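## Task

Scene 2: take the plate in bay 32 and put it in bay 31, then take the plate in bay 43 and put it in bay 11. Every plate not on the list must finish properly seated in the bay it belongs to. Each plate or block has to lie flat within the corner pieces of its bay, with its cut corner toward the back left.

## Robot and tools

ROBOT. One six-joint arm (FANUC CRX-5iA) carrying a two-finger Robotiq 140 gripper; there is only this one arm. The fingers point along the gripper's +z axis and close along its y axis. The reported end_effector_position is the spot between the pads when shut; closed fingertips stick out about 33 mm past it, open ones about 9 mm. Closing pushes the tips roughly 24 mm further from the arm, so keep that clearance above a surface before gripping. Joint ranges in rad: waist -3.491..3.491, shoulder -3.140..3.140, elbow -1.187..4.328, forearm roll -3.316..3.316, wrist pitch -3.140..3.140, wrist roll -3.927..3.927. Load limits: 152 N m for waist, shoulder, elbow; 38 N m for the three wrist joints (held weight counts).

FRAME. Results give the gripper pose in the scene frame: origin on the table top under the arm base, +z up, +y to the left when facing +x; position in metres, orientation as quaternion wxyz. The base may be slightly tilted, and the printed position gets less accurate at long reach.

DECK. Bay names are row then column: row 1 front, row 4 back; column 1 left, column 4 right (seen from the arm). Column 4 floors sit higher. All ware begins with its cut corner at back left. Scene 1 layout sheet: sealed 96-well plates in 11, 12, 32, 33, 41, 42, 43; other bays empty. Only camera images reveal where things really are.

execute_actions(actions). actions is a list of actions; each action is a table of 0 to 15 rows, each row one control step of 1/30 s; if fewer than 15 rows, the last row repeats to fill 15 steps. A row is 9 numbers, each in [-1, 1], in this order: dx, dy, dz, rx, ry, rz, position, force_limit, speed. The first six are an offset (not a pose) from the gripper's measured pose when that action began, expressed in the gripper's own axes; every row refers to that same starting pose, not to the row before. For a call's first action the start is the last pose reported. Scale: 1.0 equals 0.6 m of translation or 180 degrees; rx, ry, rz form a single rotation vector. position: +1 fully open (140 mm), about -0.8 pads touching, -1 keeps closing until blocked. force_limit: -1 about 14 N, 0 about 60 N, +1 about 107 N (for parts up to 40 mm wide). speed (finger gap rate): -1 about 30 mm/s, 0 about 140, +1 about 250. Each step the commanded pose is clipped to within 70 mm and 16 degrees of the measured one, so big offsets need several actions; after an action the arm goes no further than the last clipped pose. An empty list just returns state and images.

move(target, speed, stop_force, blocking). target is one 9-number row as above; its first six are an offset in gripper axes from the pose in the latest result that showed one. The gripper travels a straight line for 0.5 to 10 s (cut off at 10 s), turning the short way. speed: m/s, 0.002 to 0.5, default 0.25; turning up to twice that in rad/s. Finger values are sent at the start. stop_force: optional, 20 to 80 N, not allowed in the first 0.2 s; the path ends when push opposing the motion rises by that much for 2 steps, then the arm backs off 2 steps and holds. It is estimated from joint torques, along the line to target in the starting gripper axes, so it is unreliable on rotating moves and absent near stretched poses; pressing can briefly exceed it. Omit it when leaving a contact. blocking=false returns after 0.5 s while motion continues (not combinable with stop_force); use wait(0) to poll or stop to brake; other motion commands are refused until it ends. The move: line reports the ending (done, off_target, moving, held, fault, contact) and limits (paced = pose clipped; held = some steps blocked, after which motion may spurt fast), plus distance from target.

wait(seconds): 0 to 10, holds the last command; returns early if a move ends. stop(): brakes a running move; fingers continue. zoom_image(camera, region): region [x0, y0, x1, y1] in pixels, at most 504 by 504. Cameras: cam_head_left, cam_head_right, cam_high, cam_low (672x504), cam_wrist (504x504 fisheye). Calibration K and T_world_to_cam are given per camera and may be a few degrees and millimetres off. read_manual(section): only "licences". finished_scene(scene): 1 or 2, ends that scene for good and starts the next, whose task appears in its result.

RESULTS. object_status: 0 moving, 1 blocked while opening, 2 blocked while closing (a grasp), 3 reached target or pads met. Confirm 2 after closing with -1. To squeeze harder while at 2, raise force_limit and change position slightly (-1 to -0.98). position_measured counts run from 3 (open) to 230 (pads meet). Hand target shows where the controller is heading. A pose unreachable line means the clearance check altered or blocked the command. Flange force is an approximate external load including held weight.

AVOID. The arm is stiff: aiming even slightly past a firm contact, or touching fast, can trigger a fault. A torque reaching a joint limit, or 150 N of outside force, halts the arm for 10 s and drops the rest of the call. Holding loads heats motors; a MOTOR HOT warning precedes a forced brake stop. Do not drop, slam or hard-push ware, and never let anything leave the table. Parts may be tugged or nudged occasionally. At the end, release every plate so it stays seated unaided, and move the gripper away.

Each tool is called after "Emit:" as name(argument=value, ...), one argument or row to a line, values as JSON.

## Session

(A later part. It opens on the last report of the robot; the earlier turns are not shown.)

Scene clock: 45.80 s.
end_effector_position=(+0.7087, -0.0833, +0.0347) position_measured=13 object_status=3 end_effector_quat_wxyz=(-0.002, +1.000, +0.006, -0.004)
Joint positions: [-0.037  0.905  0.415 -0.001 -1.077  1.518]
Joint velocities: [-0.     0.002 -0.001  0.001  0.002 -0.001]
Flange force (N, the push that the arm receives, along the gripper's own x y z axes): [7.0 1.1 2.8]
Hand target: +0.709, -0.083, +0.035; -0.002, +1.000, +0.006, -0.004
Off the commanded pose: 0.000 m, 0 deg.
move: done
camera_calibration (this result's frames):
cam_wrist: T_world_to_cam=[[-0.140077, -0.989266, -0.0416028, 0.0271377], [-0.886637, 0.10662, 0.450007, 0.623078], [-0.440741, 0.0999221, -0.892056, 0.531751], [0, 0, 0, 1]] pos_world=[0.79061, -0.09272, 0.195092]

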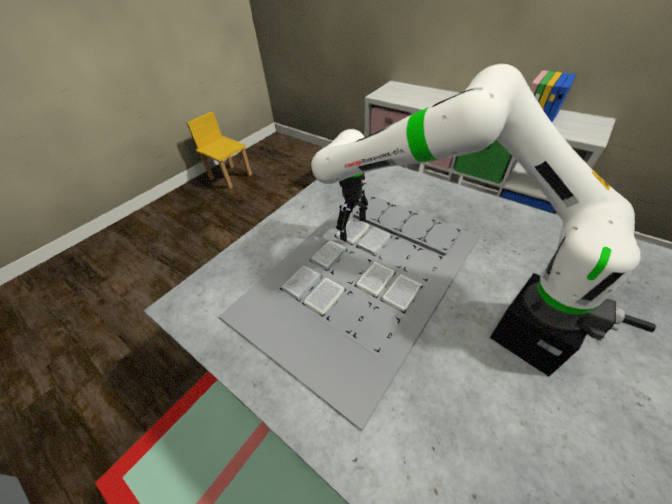

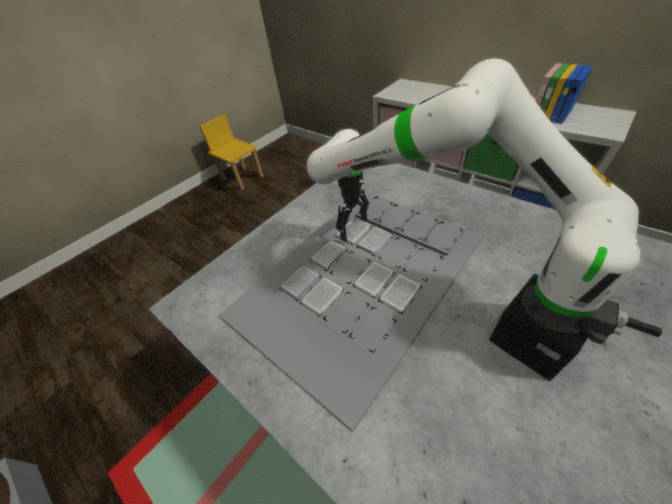

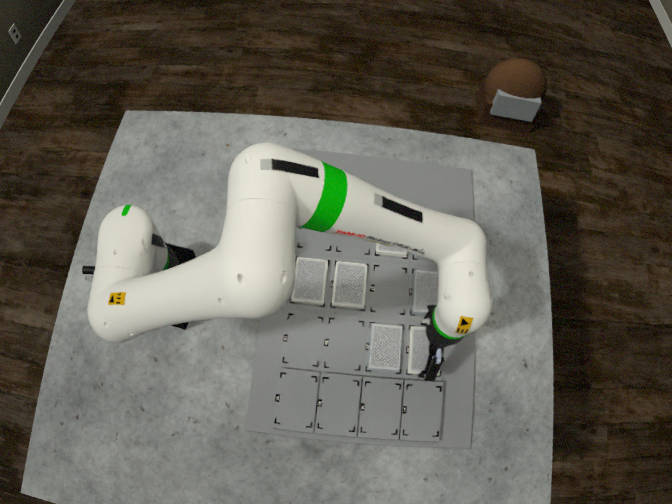

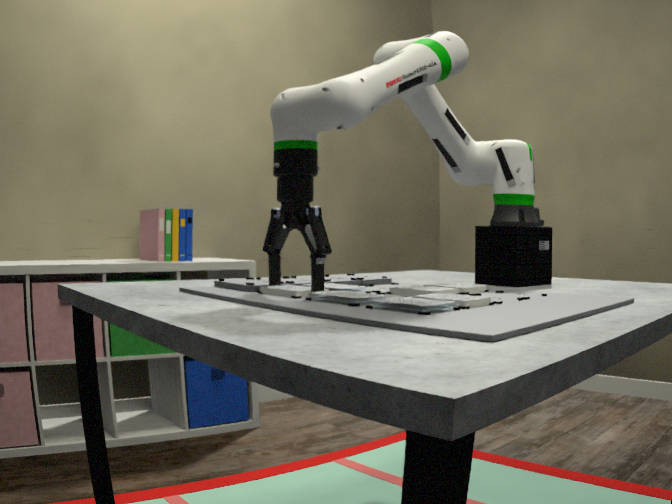

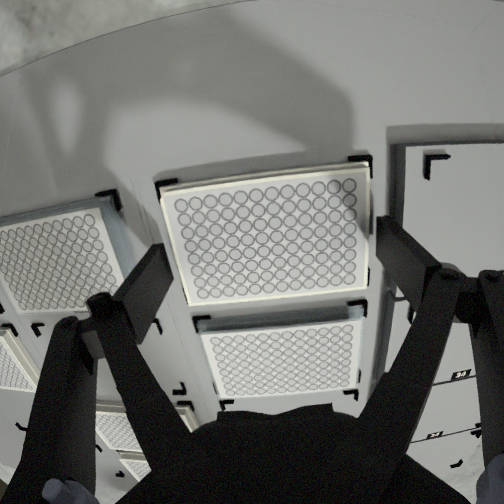

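Emit:
move(
  target=[0,0,0,0,0,0,-1,-0.4,-1],
)

Emit:
move(
  target=[0,0,-0.055,0,0,0,-1,-0.4,-1],
  speed=0.04,
)

Scene clock: 60.37 s.
end_effector_position=(+0.7087, -0.0833, +0.0348) position_measured=38 object_status=2 end_effector_quat_wxyz=(-0.002, +1.000, +0.006, -0.004)
Joint positions: [-0.037  0.905  0.415 -0.001 -1.077  1.518]
Joint velocities: [ 0.     0.003  0.    -0.001 -0.001 -0.001]
Flange force (N, the push that the arm receives, along the gripper's own x y z axes): [3.2 -0.3 -19.8]
Hand target: +0.709, -0.083, +0.035; -0.002, +1.000, +0.006, -0.004
Off the commanded pose: 0.000 m, 0 deg.
move: done
camera_calibration (this result's frames):
cam_wrist: T_world_to_cam=[[-0.139997, -0.989277, -0.0416141, 0.0271447], [-0.886669, 0.106549, 0.449962, 0.623052], [-0.440703, 0.0998913, -0.892077, 0.53181], [0, 0, 0, 1]] pos_world=[0.790611, -0.0926549, 0.195196]

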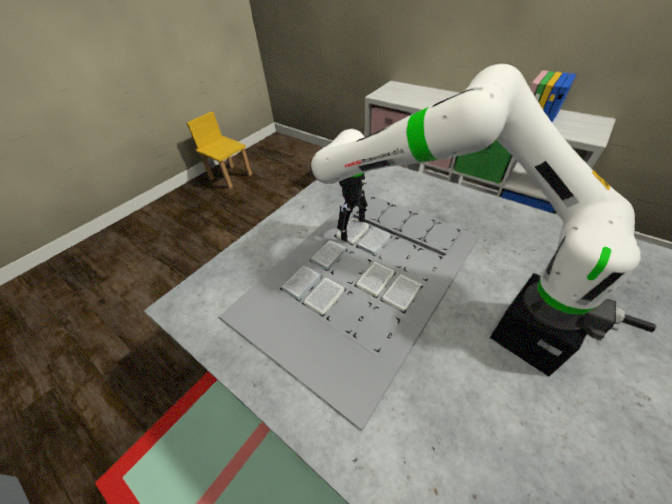

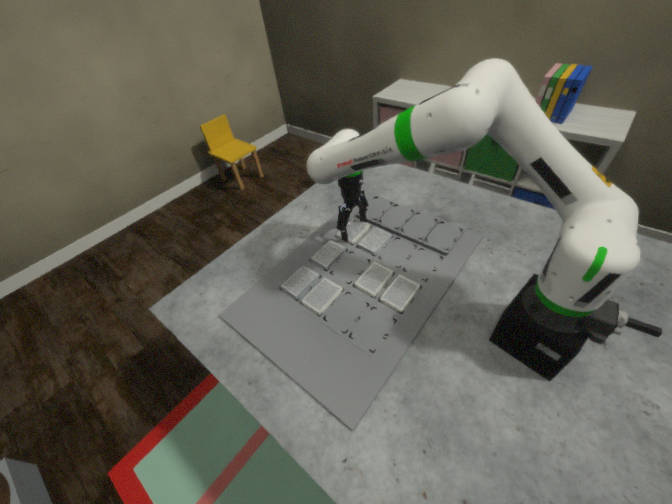

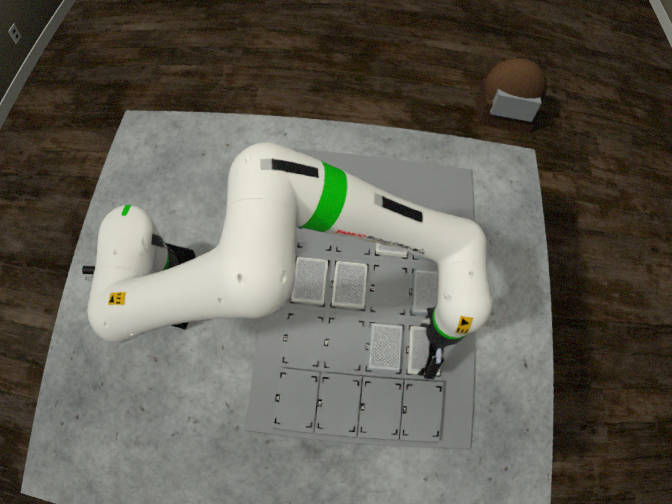

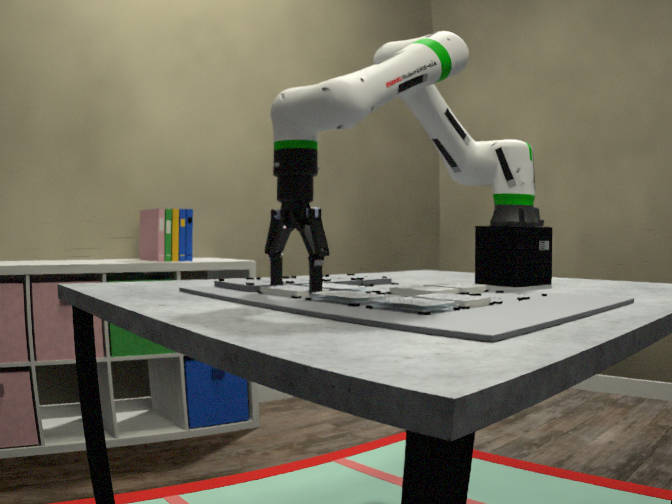

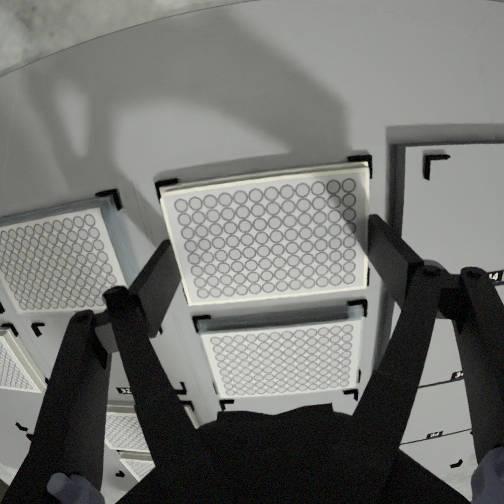

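Scene clock: 61.50 s.
end_effector_position=(+0.7091, -0.0833, +0.0677) position_measured=39 object_status=2 end_effector_quat_wxyz=(-0.002, +1.000, +0.006, -0.004)
Joint positions: [-0.037  0.866  0.429 -0.001 -1.13   1.518]
Joint velocities: [ 0.    -0.001 -0.    -0.    -0.003 -0.   ]
Flange force (N, the push that the arm receives, along the gripper's own x y z axes): [12.8 2.3 3.4]
Hand target: +0.709, -0.083, +0.068; -0.002, +1.000, +0.006, -0.004
Off the commanded pose: 0.000 m, 0 deg.
move: done
camera_calibration (this result's frames):
cam_wrist: T_world_to_cam=[[-0.139949, -0.989283, -0.0416424, 0.0284869], [-0.886668, 0.106492, 0.449978, 0.608597], [-0.44072, 0.0998969, -0.892068, 0.561297], [0, 0, 0, 1]] pos_world=[0.790985, -0.0927007, 0.228047]

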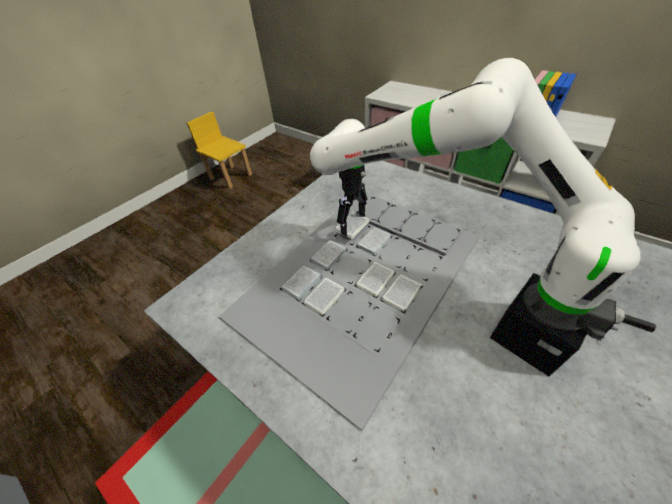

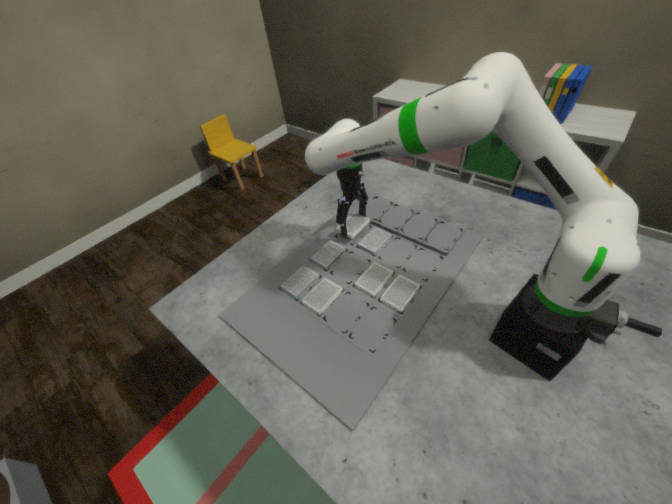

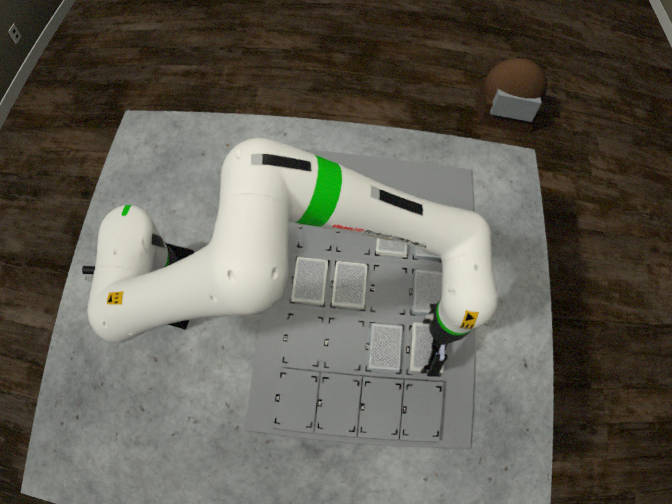

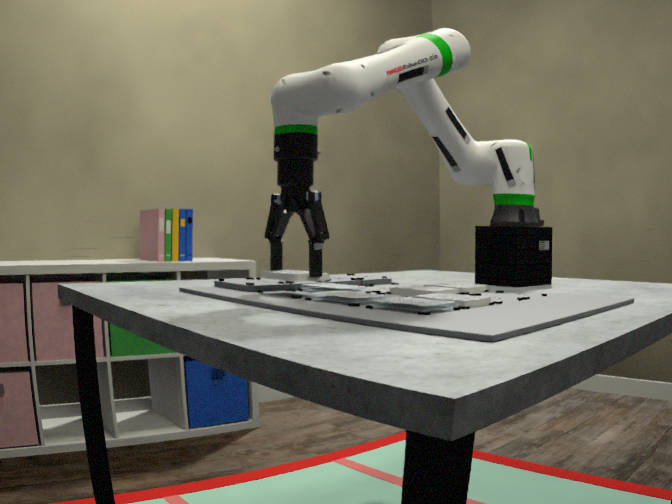

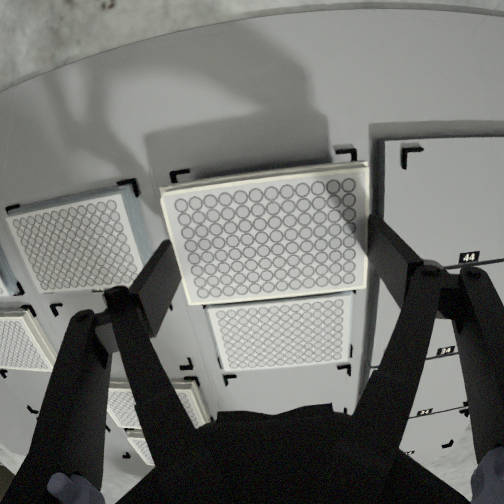

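Emit:
move(
  target=[-0.529,-0.555,0,0,0,0,-1,-0.4,-1],
  speed=0.18,
)

Emit:
move(
  target=[0,0,0.036,0,0,0,-1,-0.4,-1],
  speed=0.03,
)

Emit:
zoom_image(
  camera="cam_wrist",
  region=[130,130,390,230],
)

Scene clock: 77.07 s.
end_effector_position=(+0.3881, +0.2476, +0.0720) position_measured=39 object_status=2 end_effector_quat_wxyz=(-0.003, +1.000, +0.006, -0.005)
Joint positions: [ 0.75   0.338 -0.444 -0.001 -0.785  0.732]
Joint velocities: [ 0.004 -0.002 -0.002  0.     0.001 -0.004]
Flange force (N, the push that the arm receives, along the gripper's own x y z axes): [5.6 -1.5 2.2]
Hand target: +0.388, +0.248, +0.072; -0.003, +1.000, +0.006, -0.005
Off the commanded pose: 0.002 m, 0 deg.
move: done
camera_calibration (this result's frames):
cam_wrist: T_world_to_cam=[[-0.140356, -0.989148, -0.0434316, 0.311365], [-0.885804, 0.105854, 0.451825, 0.2865], [-0.442324, 0.101888, -0.891049, 0.390725], [0, 0, 0, 1]] pos_world=[0.470312, 0.237849, 0.232231]

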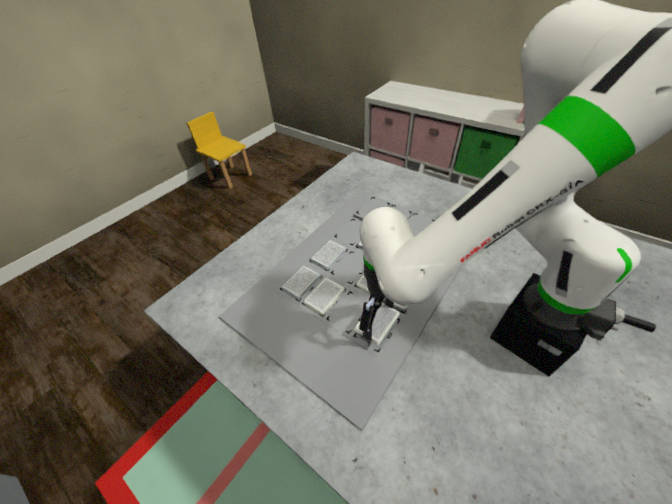

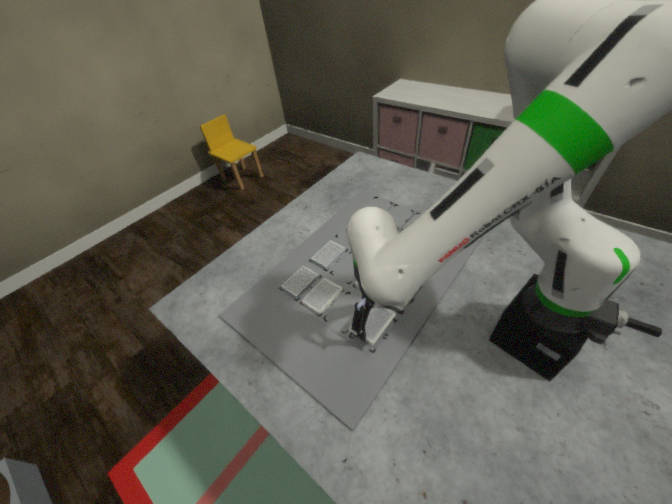

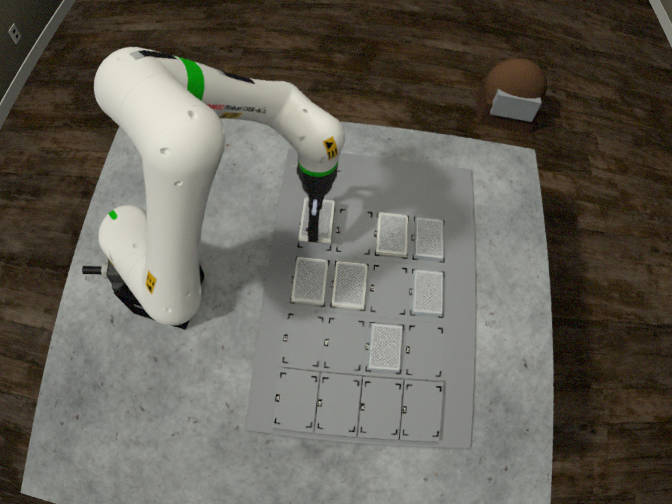

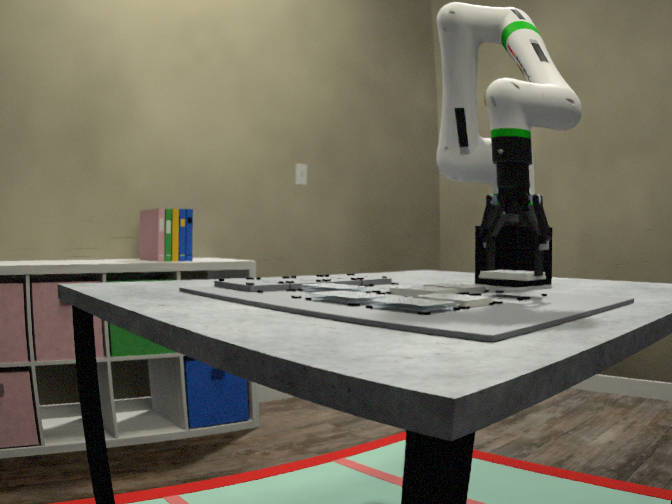

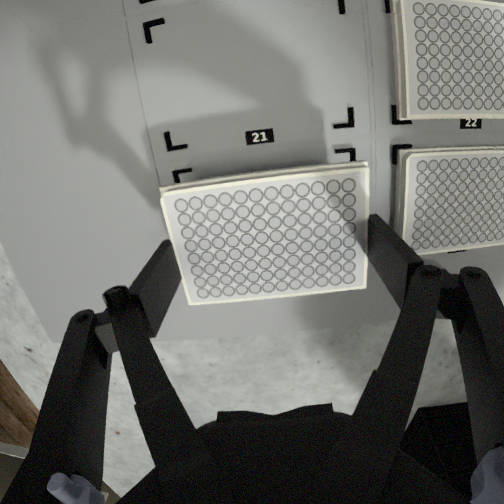

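Scene clock: 78.07 s.
end_effector_position=(+0.3879, +0.2477, +0.0506) position_measured=39 object_status=2 end_effector_quat_wxyz=(-0.003, +1.000, +0.006, -0.005)
Joint positions: [ 0.75   0.38  -0.454 -0.001 -0.733  0.732]
Joint velocities: [ 0.     0.003 -0.    -0.     0.003 -0.001]
Flange force (N, the push that the arm receives, along the gripper's own x y z axes): [4.0 -2.9 2.7]
Hand target: +0.388, +0.248, +0.050; -0.003, +1.000, +0.006, -0.005
Off the commanded pose: 0.000 m, 0 deg.
move: done
camera_calibration (this result's frames):
cam_wrist: T_world_to_cam=[[-0.140253, -0.989164, -0.0434036, 0.310424], [-0.885839, 0.105779, 0.451774, 0.296014], [-0.442287, 0.101811, -0.891076, 0.371467], [0, 0, 0, 1]] pos_world=[0.470054, 0.237929, 0.210748]

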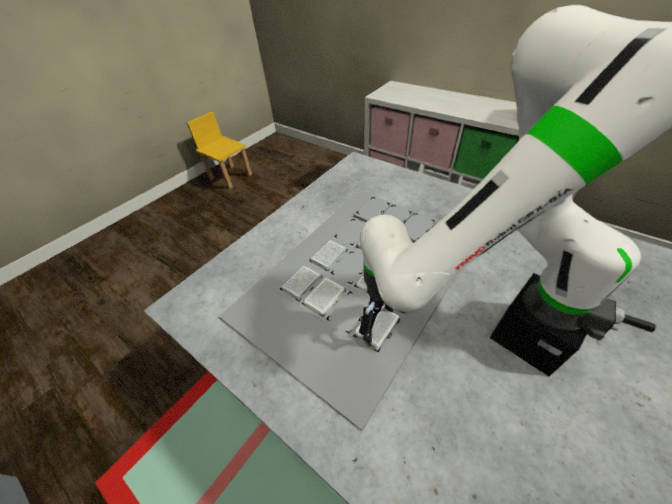

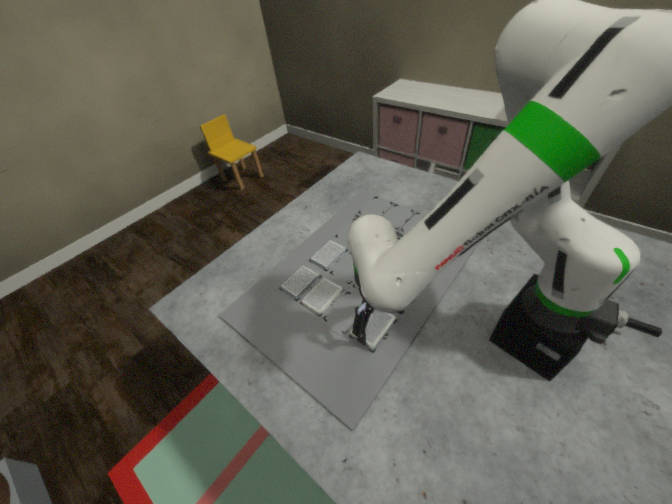

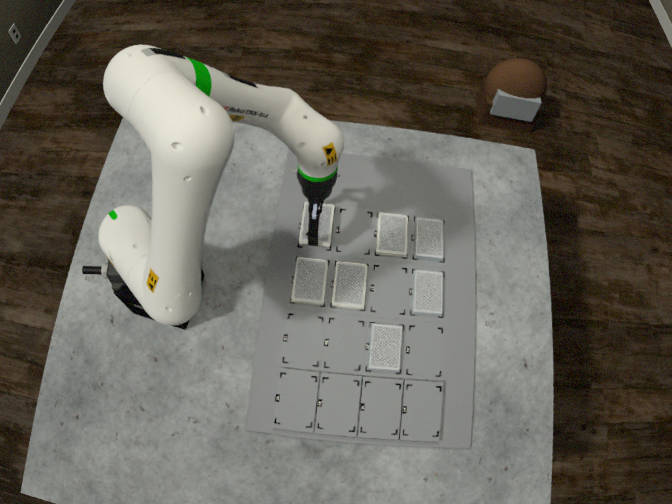

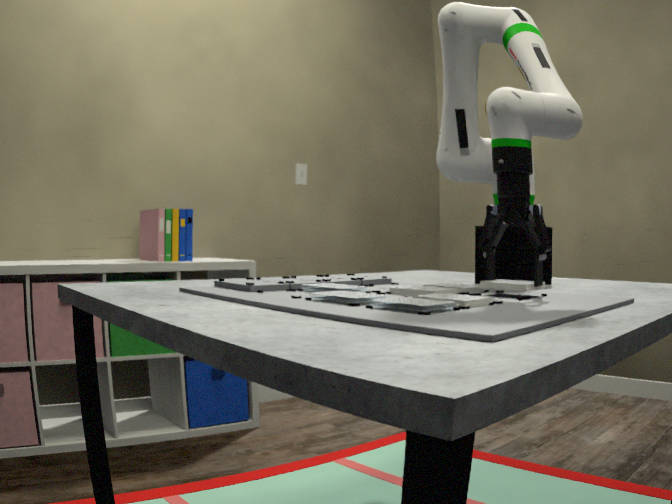

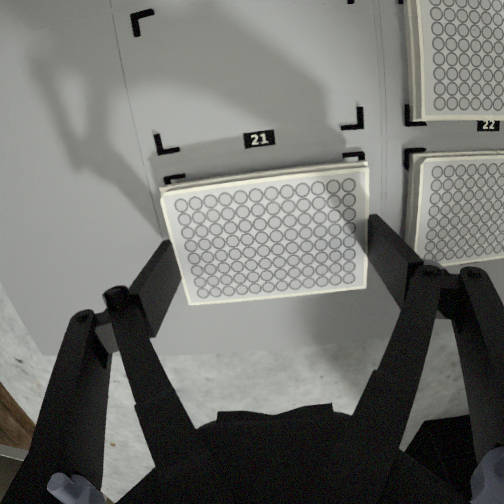

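Region (130, 130, 390, 230) of cam_wrist's 504x504 image, scaled by 1.938, with more detail than that image has; it fills the top 194 rows of this view, and the rest is white.

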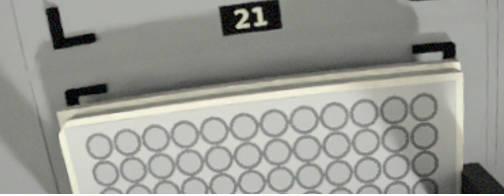

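Emit:
move(
  target=[0,0.0012,0.012,0,0,0,-1,-0.4,-1],
  speed=0.015,
)

Emit:
zoom_image(
  camera="cam_wrist",
  region=[130,130,390,230],
)

Scene clock: 82.37 s.
end_effector_position=(+0.3878, +0.2470, +0.0435) position_measured=39 object_status=2 end_effector_quat_wxyz=(-0.003, +1.000, +0.006, -0.005)
Joint positions: [ 0.749  0.394 -0.457 -0.001 -0.715  0.733]
Joint velocities: [-0.     0.003 -0.    -0.001  0.004 -0.   ]
Flange force (N, the push that the arm receives, along the gripper's own x y z axes): [7.1 -3.8 5.4]
Hand target: +0.388, +0.247, +0.043; -0.003, +1.000, +0.006, -0.005
Off the commanded pose: 0.000 m, 0 deg.
move: done
camera_calibration (this result's frames):
cam_wrist: T_world_to_cam=[[-0.140294, -0.989158, -0.0434087, 0.309432], [-0.885833, 0.105813, 0.451778, 0.299208], [-0.442286, 0.101835, -0.891074, 0.365189], [0, 0, 0, 1]] pos_world=[0.469978, 0.237228, 0.203667]

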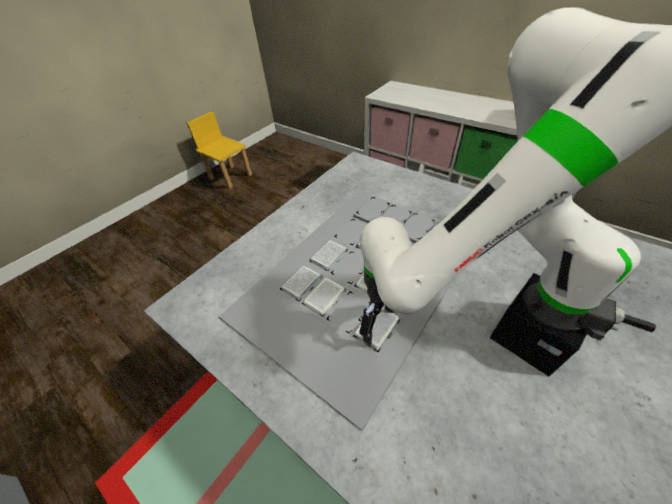

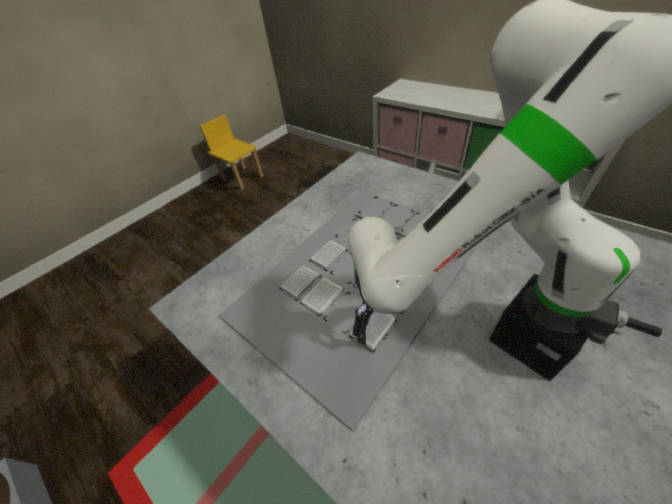

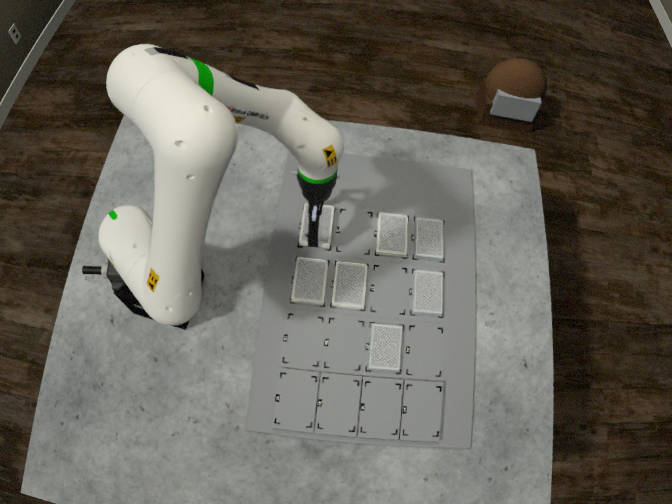

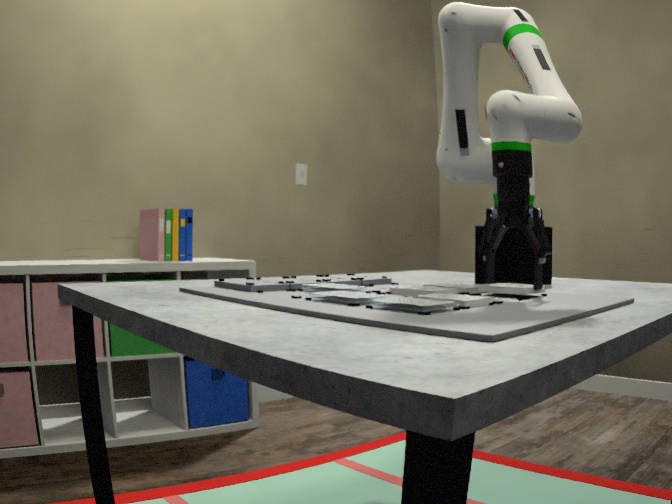

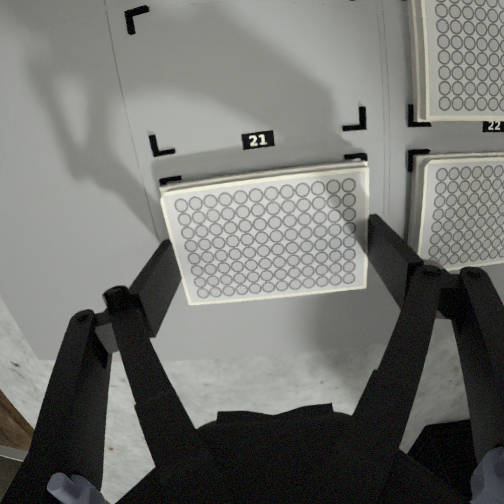

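Region (130, 130, 390, 230) of cam_wrist's 504x504 image, scaled by 1.938, with more detail than that image has; it fills the top 194 rows of this view, and the rest is white.

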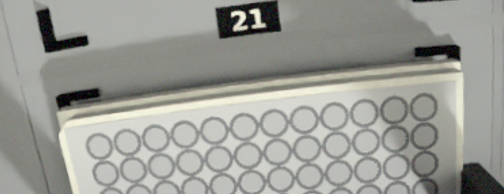

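Emit:
move(
  target=[0,-0.001,0.025,0,0,0,-1,-0.4,-1],
  speed=0.004,
  stop_force=20,
)

Scene clock: 88.53 s.
end_effector_position=(+0.3877, +0.2474, +0.0344) position_measured=39 object_status=2 end_effector_quat_wxyz=(-0.003, +1.000, +0.006, -0.005)
Joint positions: [ 0.749  0.413 -0.46  -0.001 -0.694  0.732]
Joint velocities: [ 0.001 -0.001  0.001  0.    -0.003  0.001]
Flange force (N, the push that the arm receives, along the gripper's own x y z axes): [1.3 4.0 -25.0]
Hand target: +0.388, +0.247, +0.035; -0.003, +1.000, +0.006, -0.005
Off the commanded pose: 0.006 m, 0 deg.
move: contact
camera_calibration (this result's frames):
cam_wrist: T_world_to_cam=[[-0.140286, -0.989158, -0.0434388, 0.309409], [-0.885864, 0.105799, 0.45172, 0.303218], [-0.442227, 0.101851, -0.891102, 0.356986], [0, 0, 0, 1]] pos_world=[0.469884, 0.237615, 0.194581]

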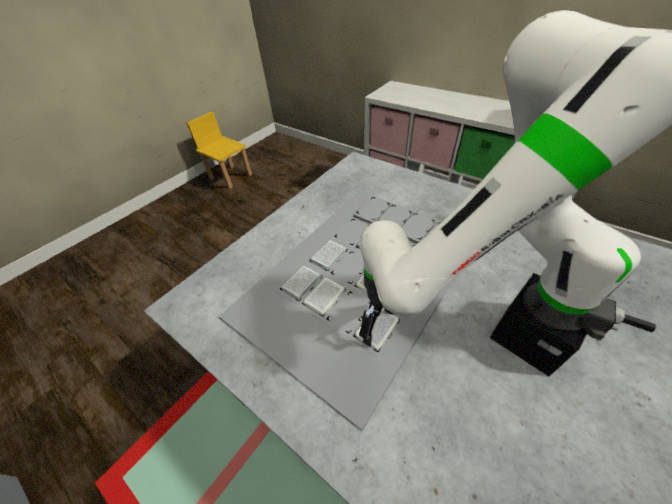

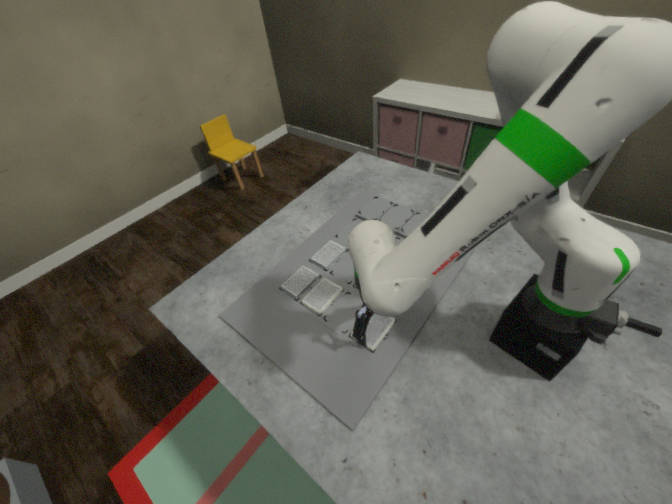

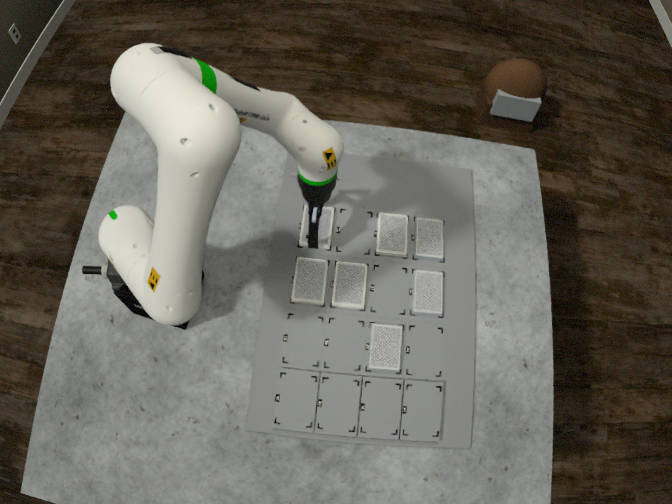

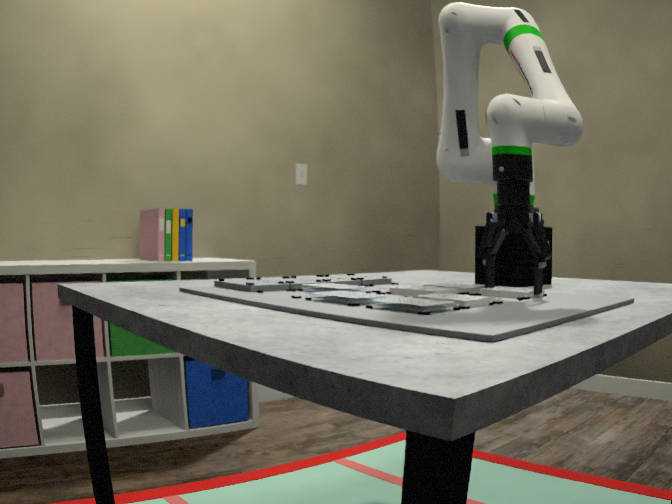

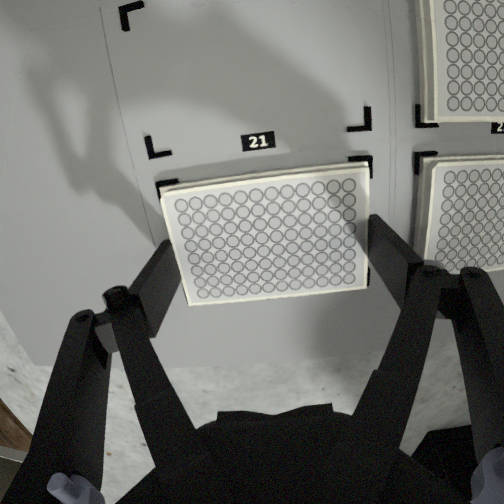

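Emit:
move(
  target=[0,0,0,0,0,0,1,-0.4,-0.8],
)

Emit:
move(
  target=[0,0,-0.25,0,0,0,1,-0.4,-0.8],
  speed=0.15,
)

Emit:
zoom_image(
  camera="cam_high",
  region=[270,190,470,390],
)

Scene clock: 99.13 s.
end_effector_position=(+0.3878, +0.2474, +0.0344) position_measured=3 object_status=3 end_effector_quat_wxyz=(-0.003, +1.000, +0.006, -0.005)
Joint positions: [ 0.749  0.413 -0.459 -0.001 -0.694  0.732]
Joint velocities: [ 0.    -0.001 -0.003  0.001  0.     0.001]
Flange force (N, the push that the arm receives, along the gripper's own x y z axes): [3.6 -0.4 1.9]
Hand target: +0.388, +0.247, +0.034; -0.003, +1.000, +0.006, -0.005
Off the commanded pose: 0.000 m, 0 deg.
move: done
camera_calibration (this result's frames):
cam_wrist: T_world_to_cam=[[-0.140285, -0.989155, -0.0435004, 0.309453], [-0.885886, 0.105775, 0.451683, 0.303249], [-0.442183, 0.101901, -0.891117, 0.356988], [0, 0, 0, 1]] pos_world=[0.46991, 0.237644, 0.194607]

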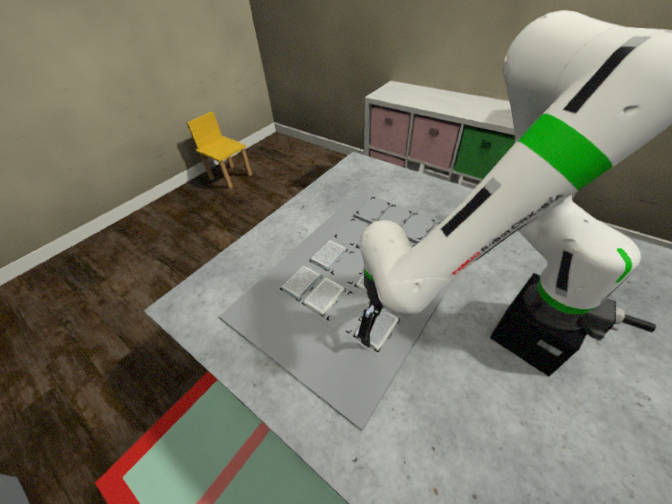

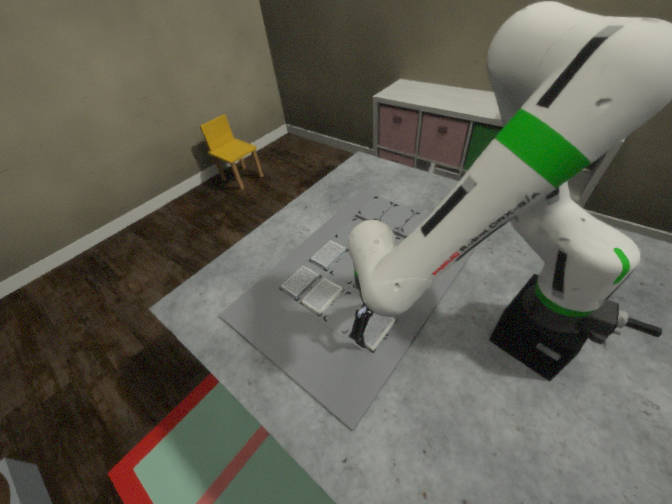

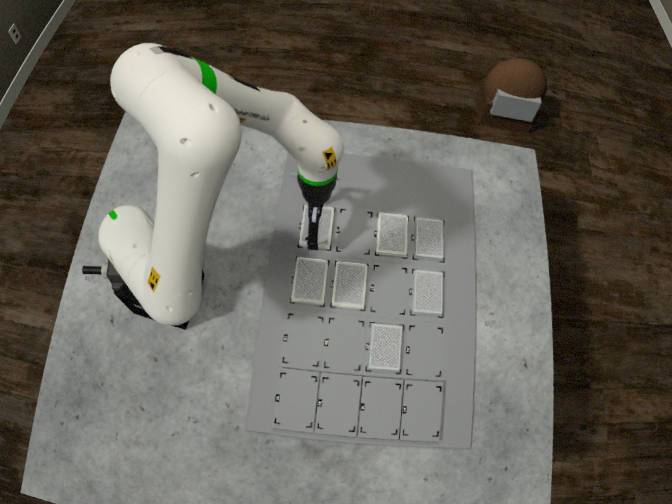

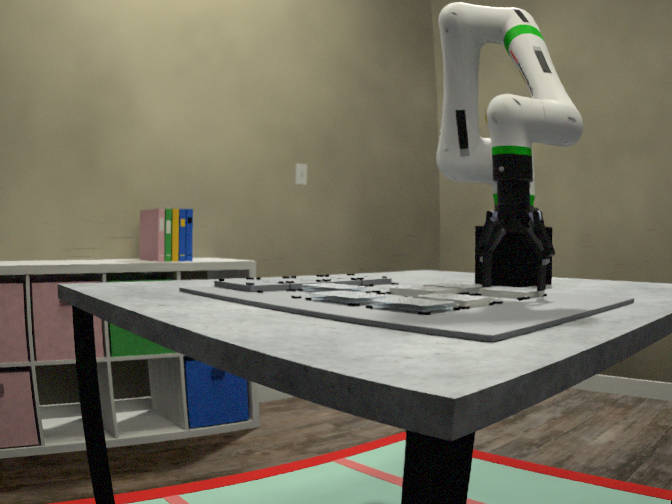

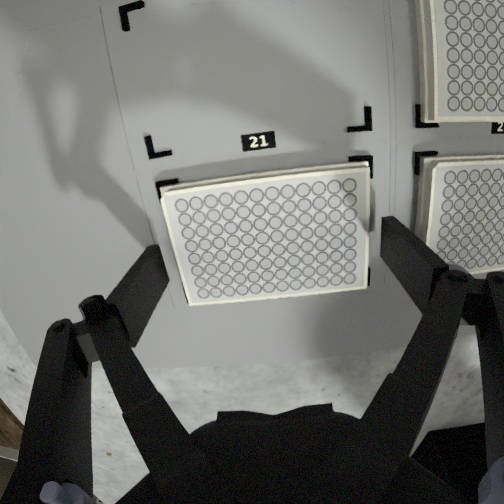

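Scene clock: 100.60 s.
end_effector_position=(+0.3894, +0.2471, +0.1844) position_measured=3 object_status=3 end_effector_quat_wxyz=(-0.003, +1.000, +0.006, -0.005)
Joint positions: [ 0.749  0.159 -0.348 -0.001 -1.06   0.732]
Joint velocities: [-0.001 -0.     0.003  0.001 -0.003  0.   ]
Flange force (N, the push that the arm receives, along the gripper's own x y z axes): [4.5 -3.2 -0.4]
Hand target: +0.389, +0.247, +0.184; -0.003, +1.000, +0.006, -0.005
Off the commanded pose: 0.001 m, 0 deg.
move: done
camera_calibration (this result's frames):
cam_wrist: T_world_to_cam=[[-0.140192, -0.989163, -0.0436236, 0.315912], [-0.885816, 0.105617, 0.451858, 0.237003], [-0.442354, 0.101989, -0.891022, 0.491412], [0, 0, 0, 1]] pos_world=[0.471607, 0.237338, 0.344549]

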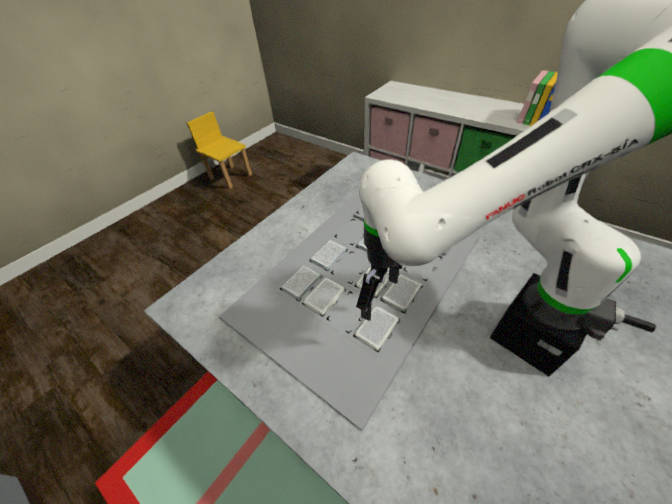

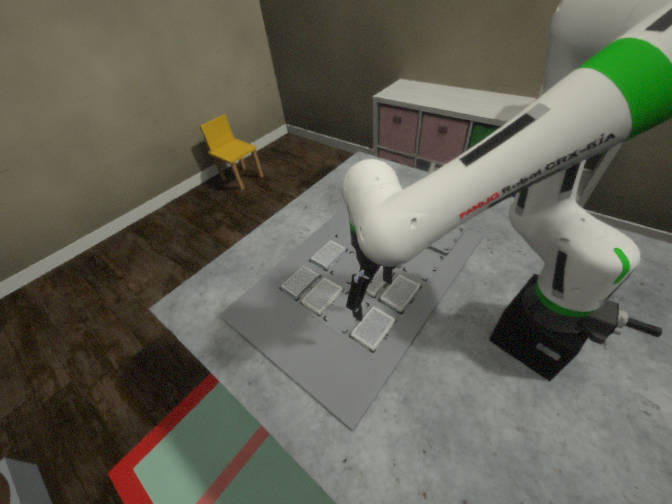

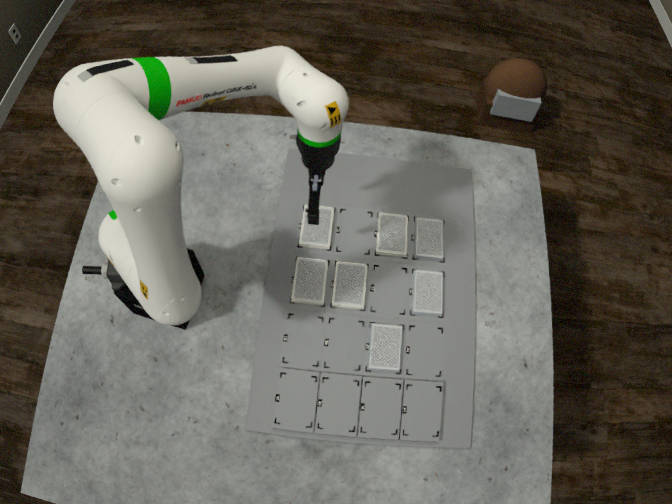

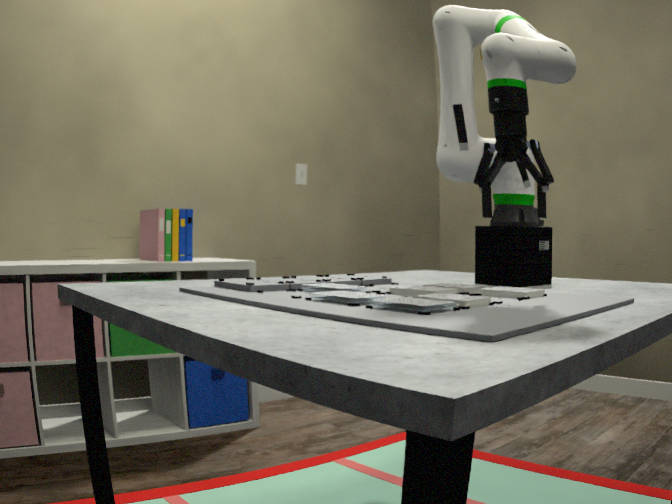

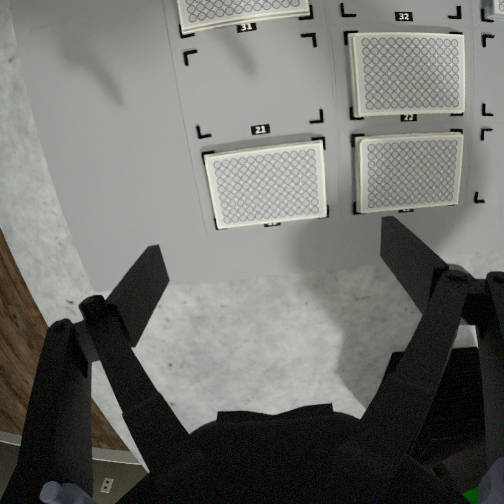

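Region (270, 190, 470, 390) of cam_high's 672x504 image, scaled by 2.520, with more detail than that image has.

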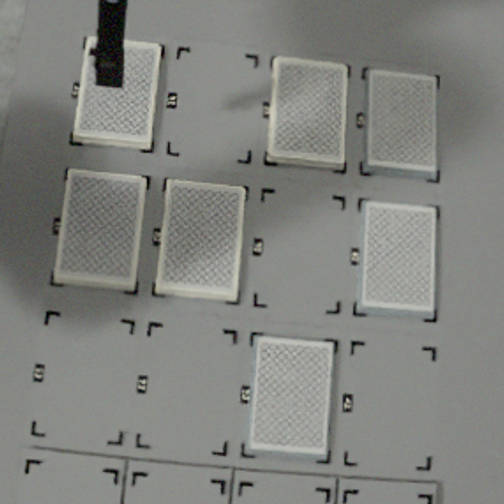

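Plate 22's back corners need a closer look.

Emit:
zoom_image(
  camera="cam_wrist",
  region=[300,0,504,230],
)

Emit:
zoom_image(
  camera="cam_high",
  region=[285,250,415,380],
)

Region (300, 0, 504, 230) of cam_wrist's 504x504 image, scaled by 2.191, with more detail than that image has; it fills the left 447 columns of this view, and the rest is white.

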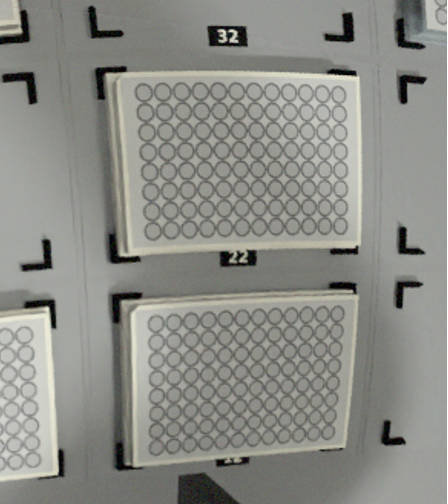

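Region (285, 250, 415, 380) of cam_high's 672x504 image, scaled by 3.877, with more detail than that image has.

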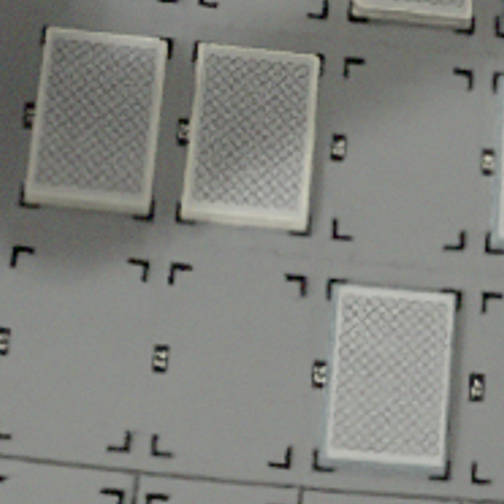

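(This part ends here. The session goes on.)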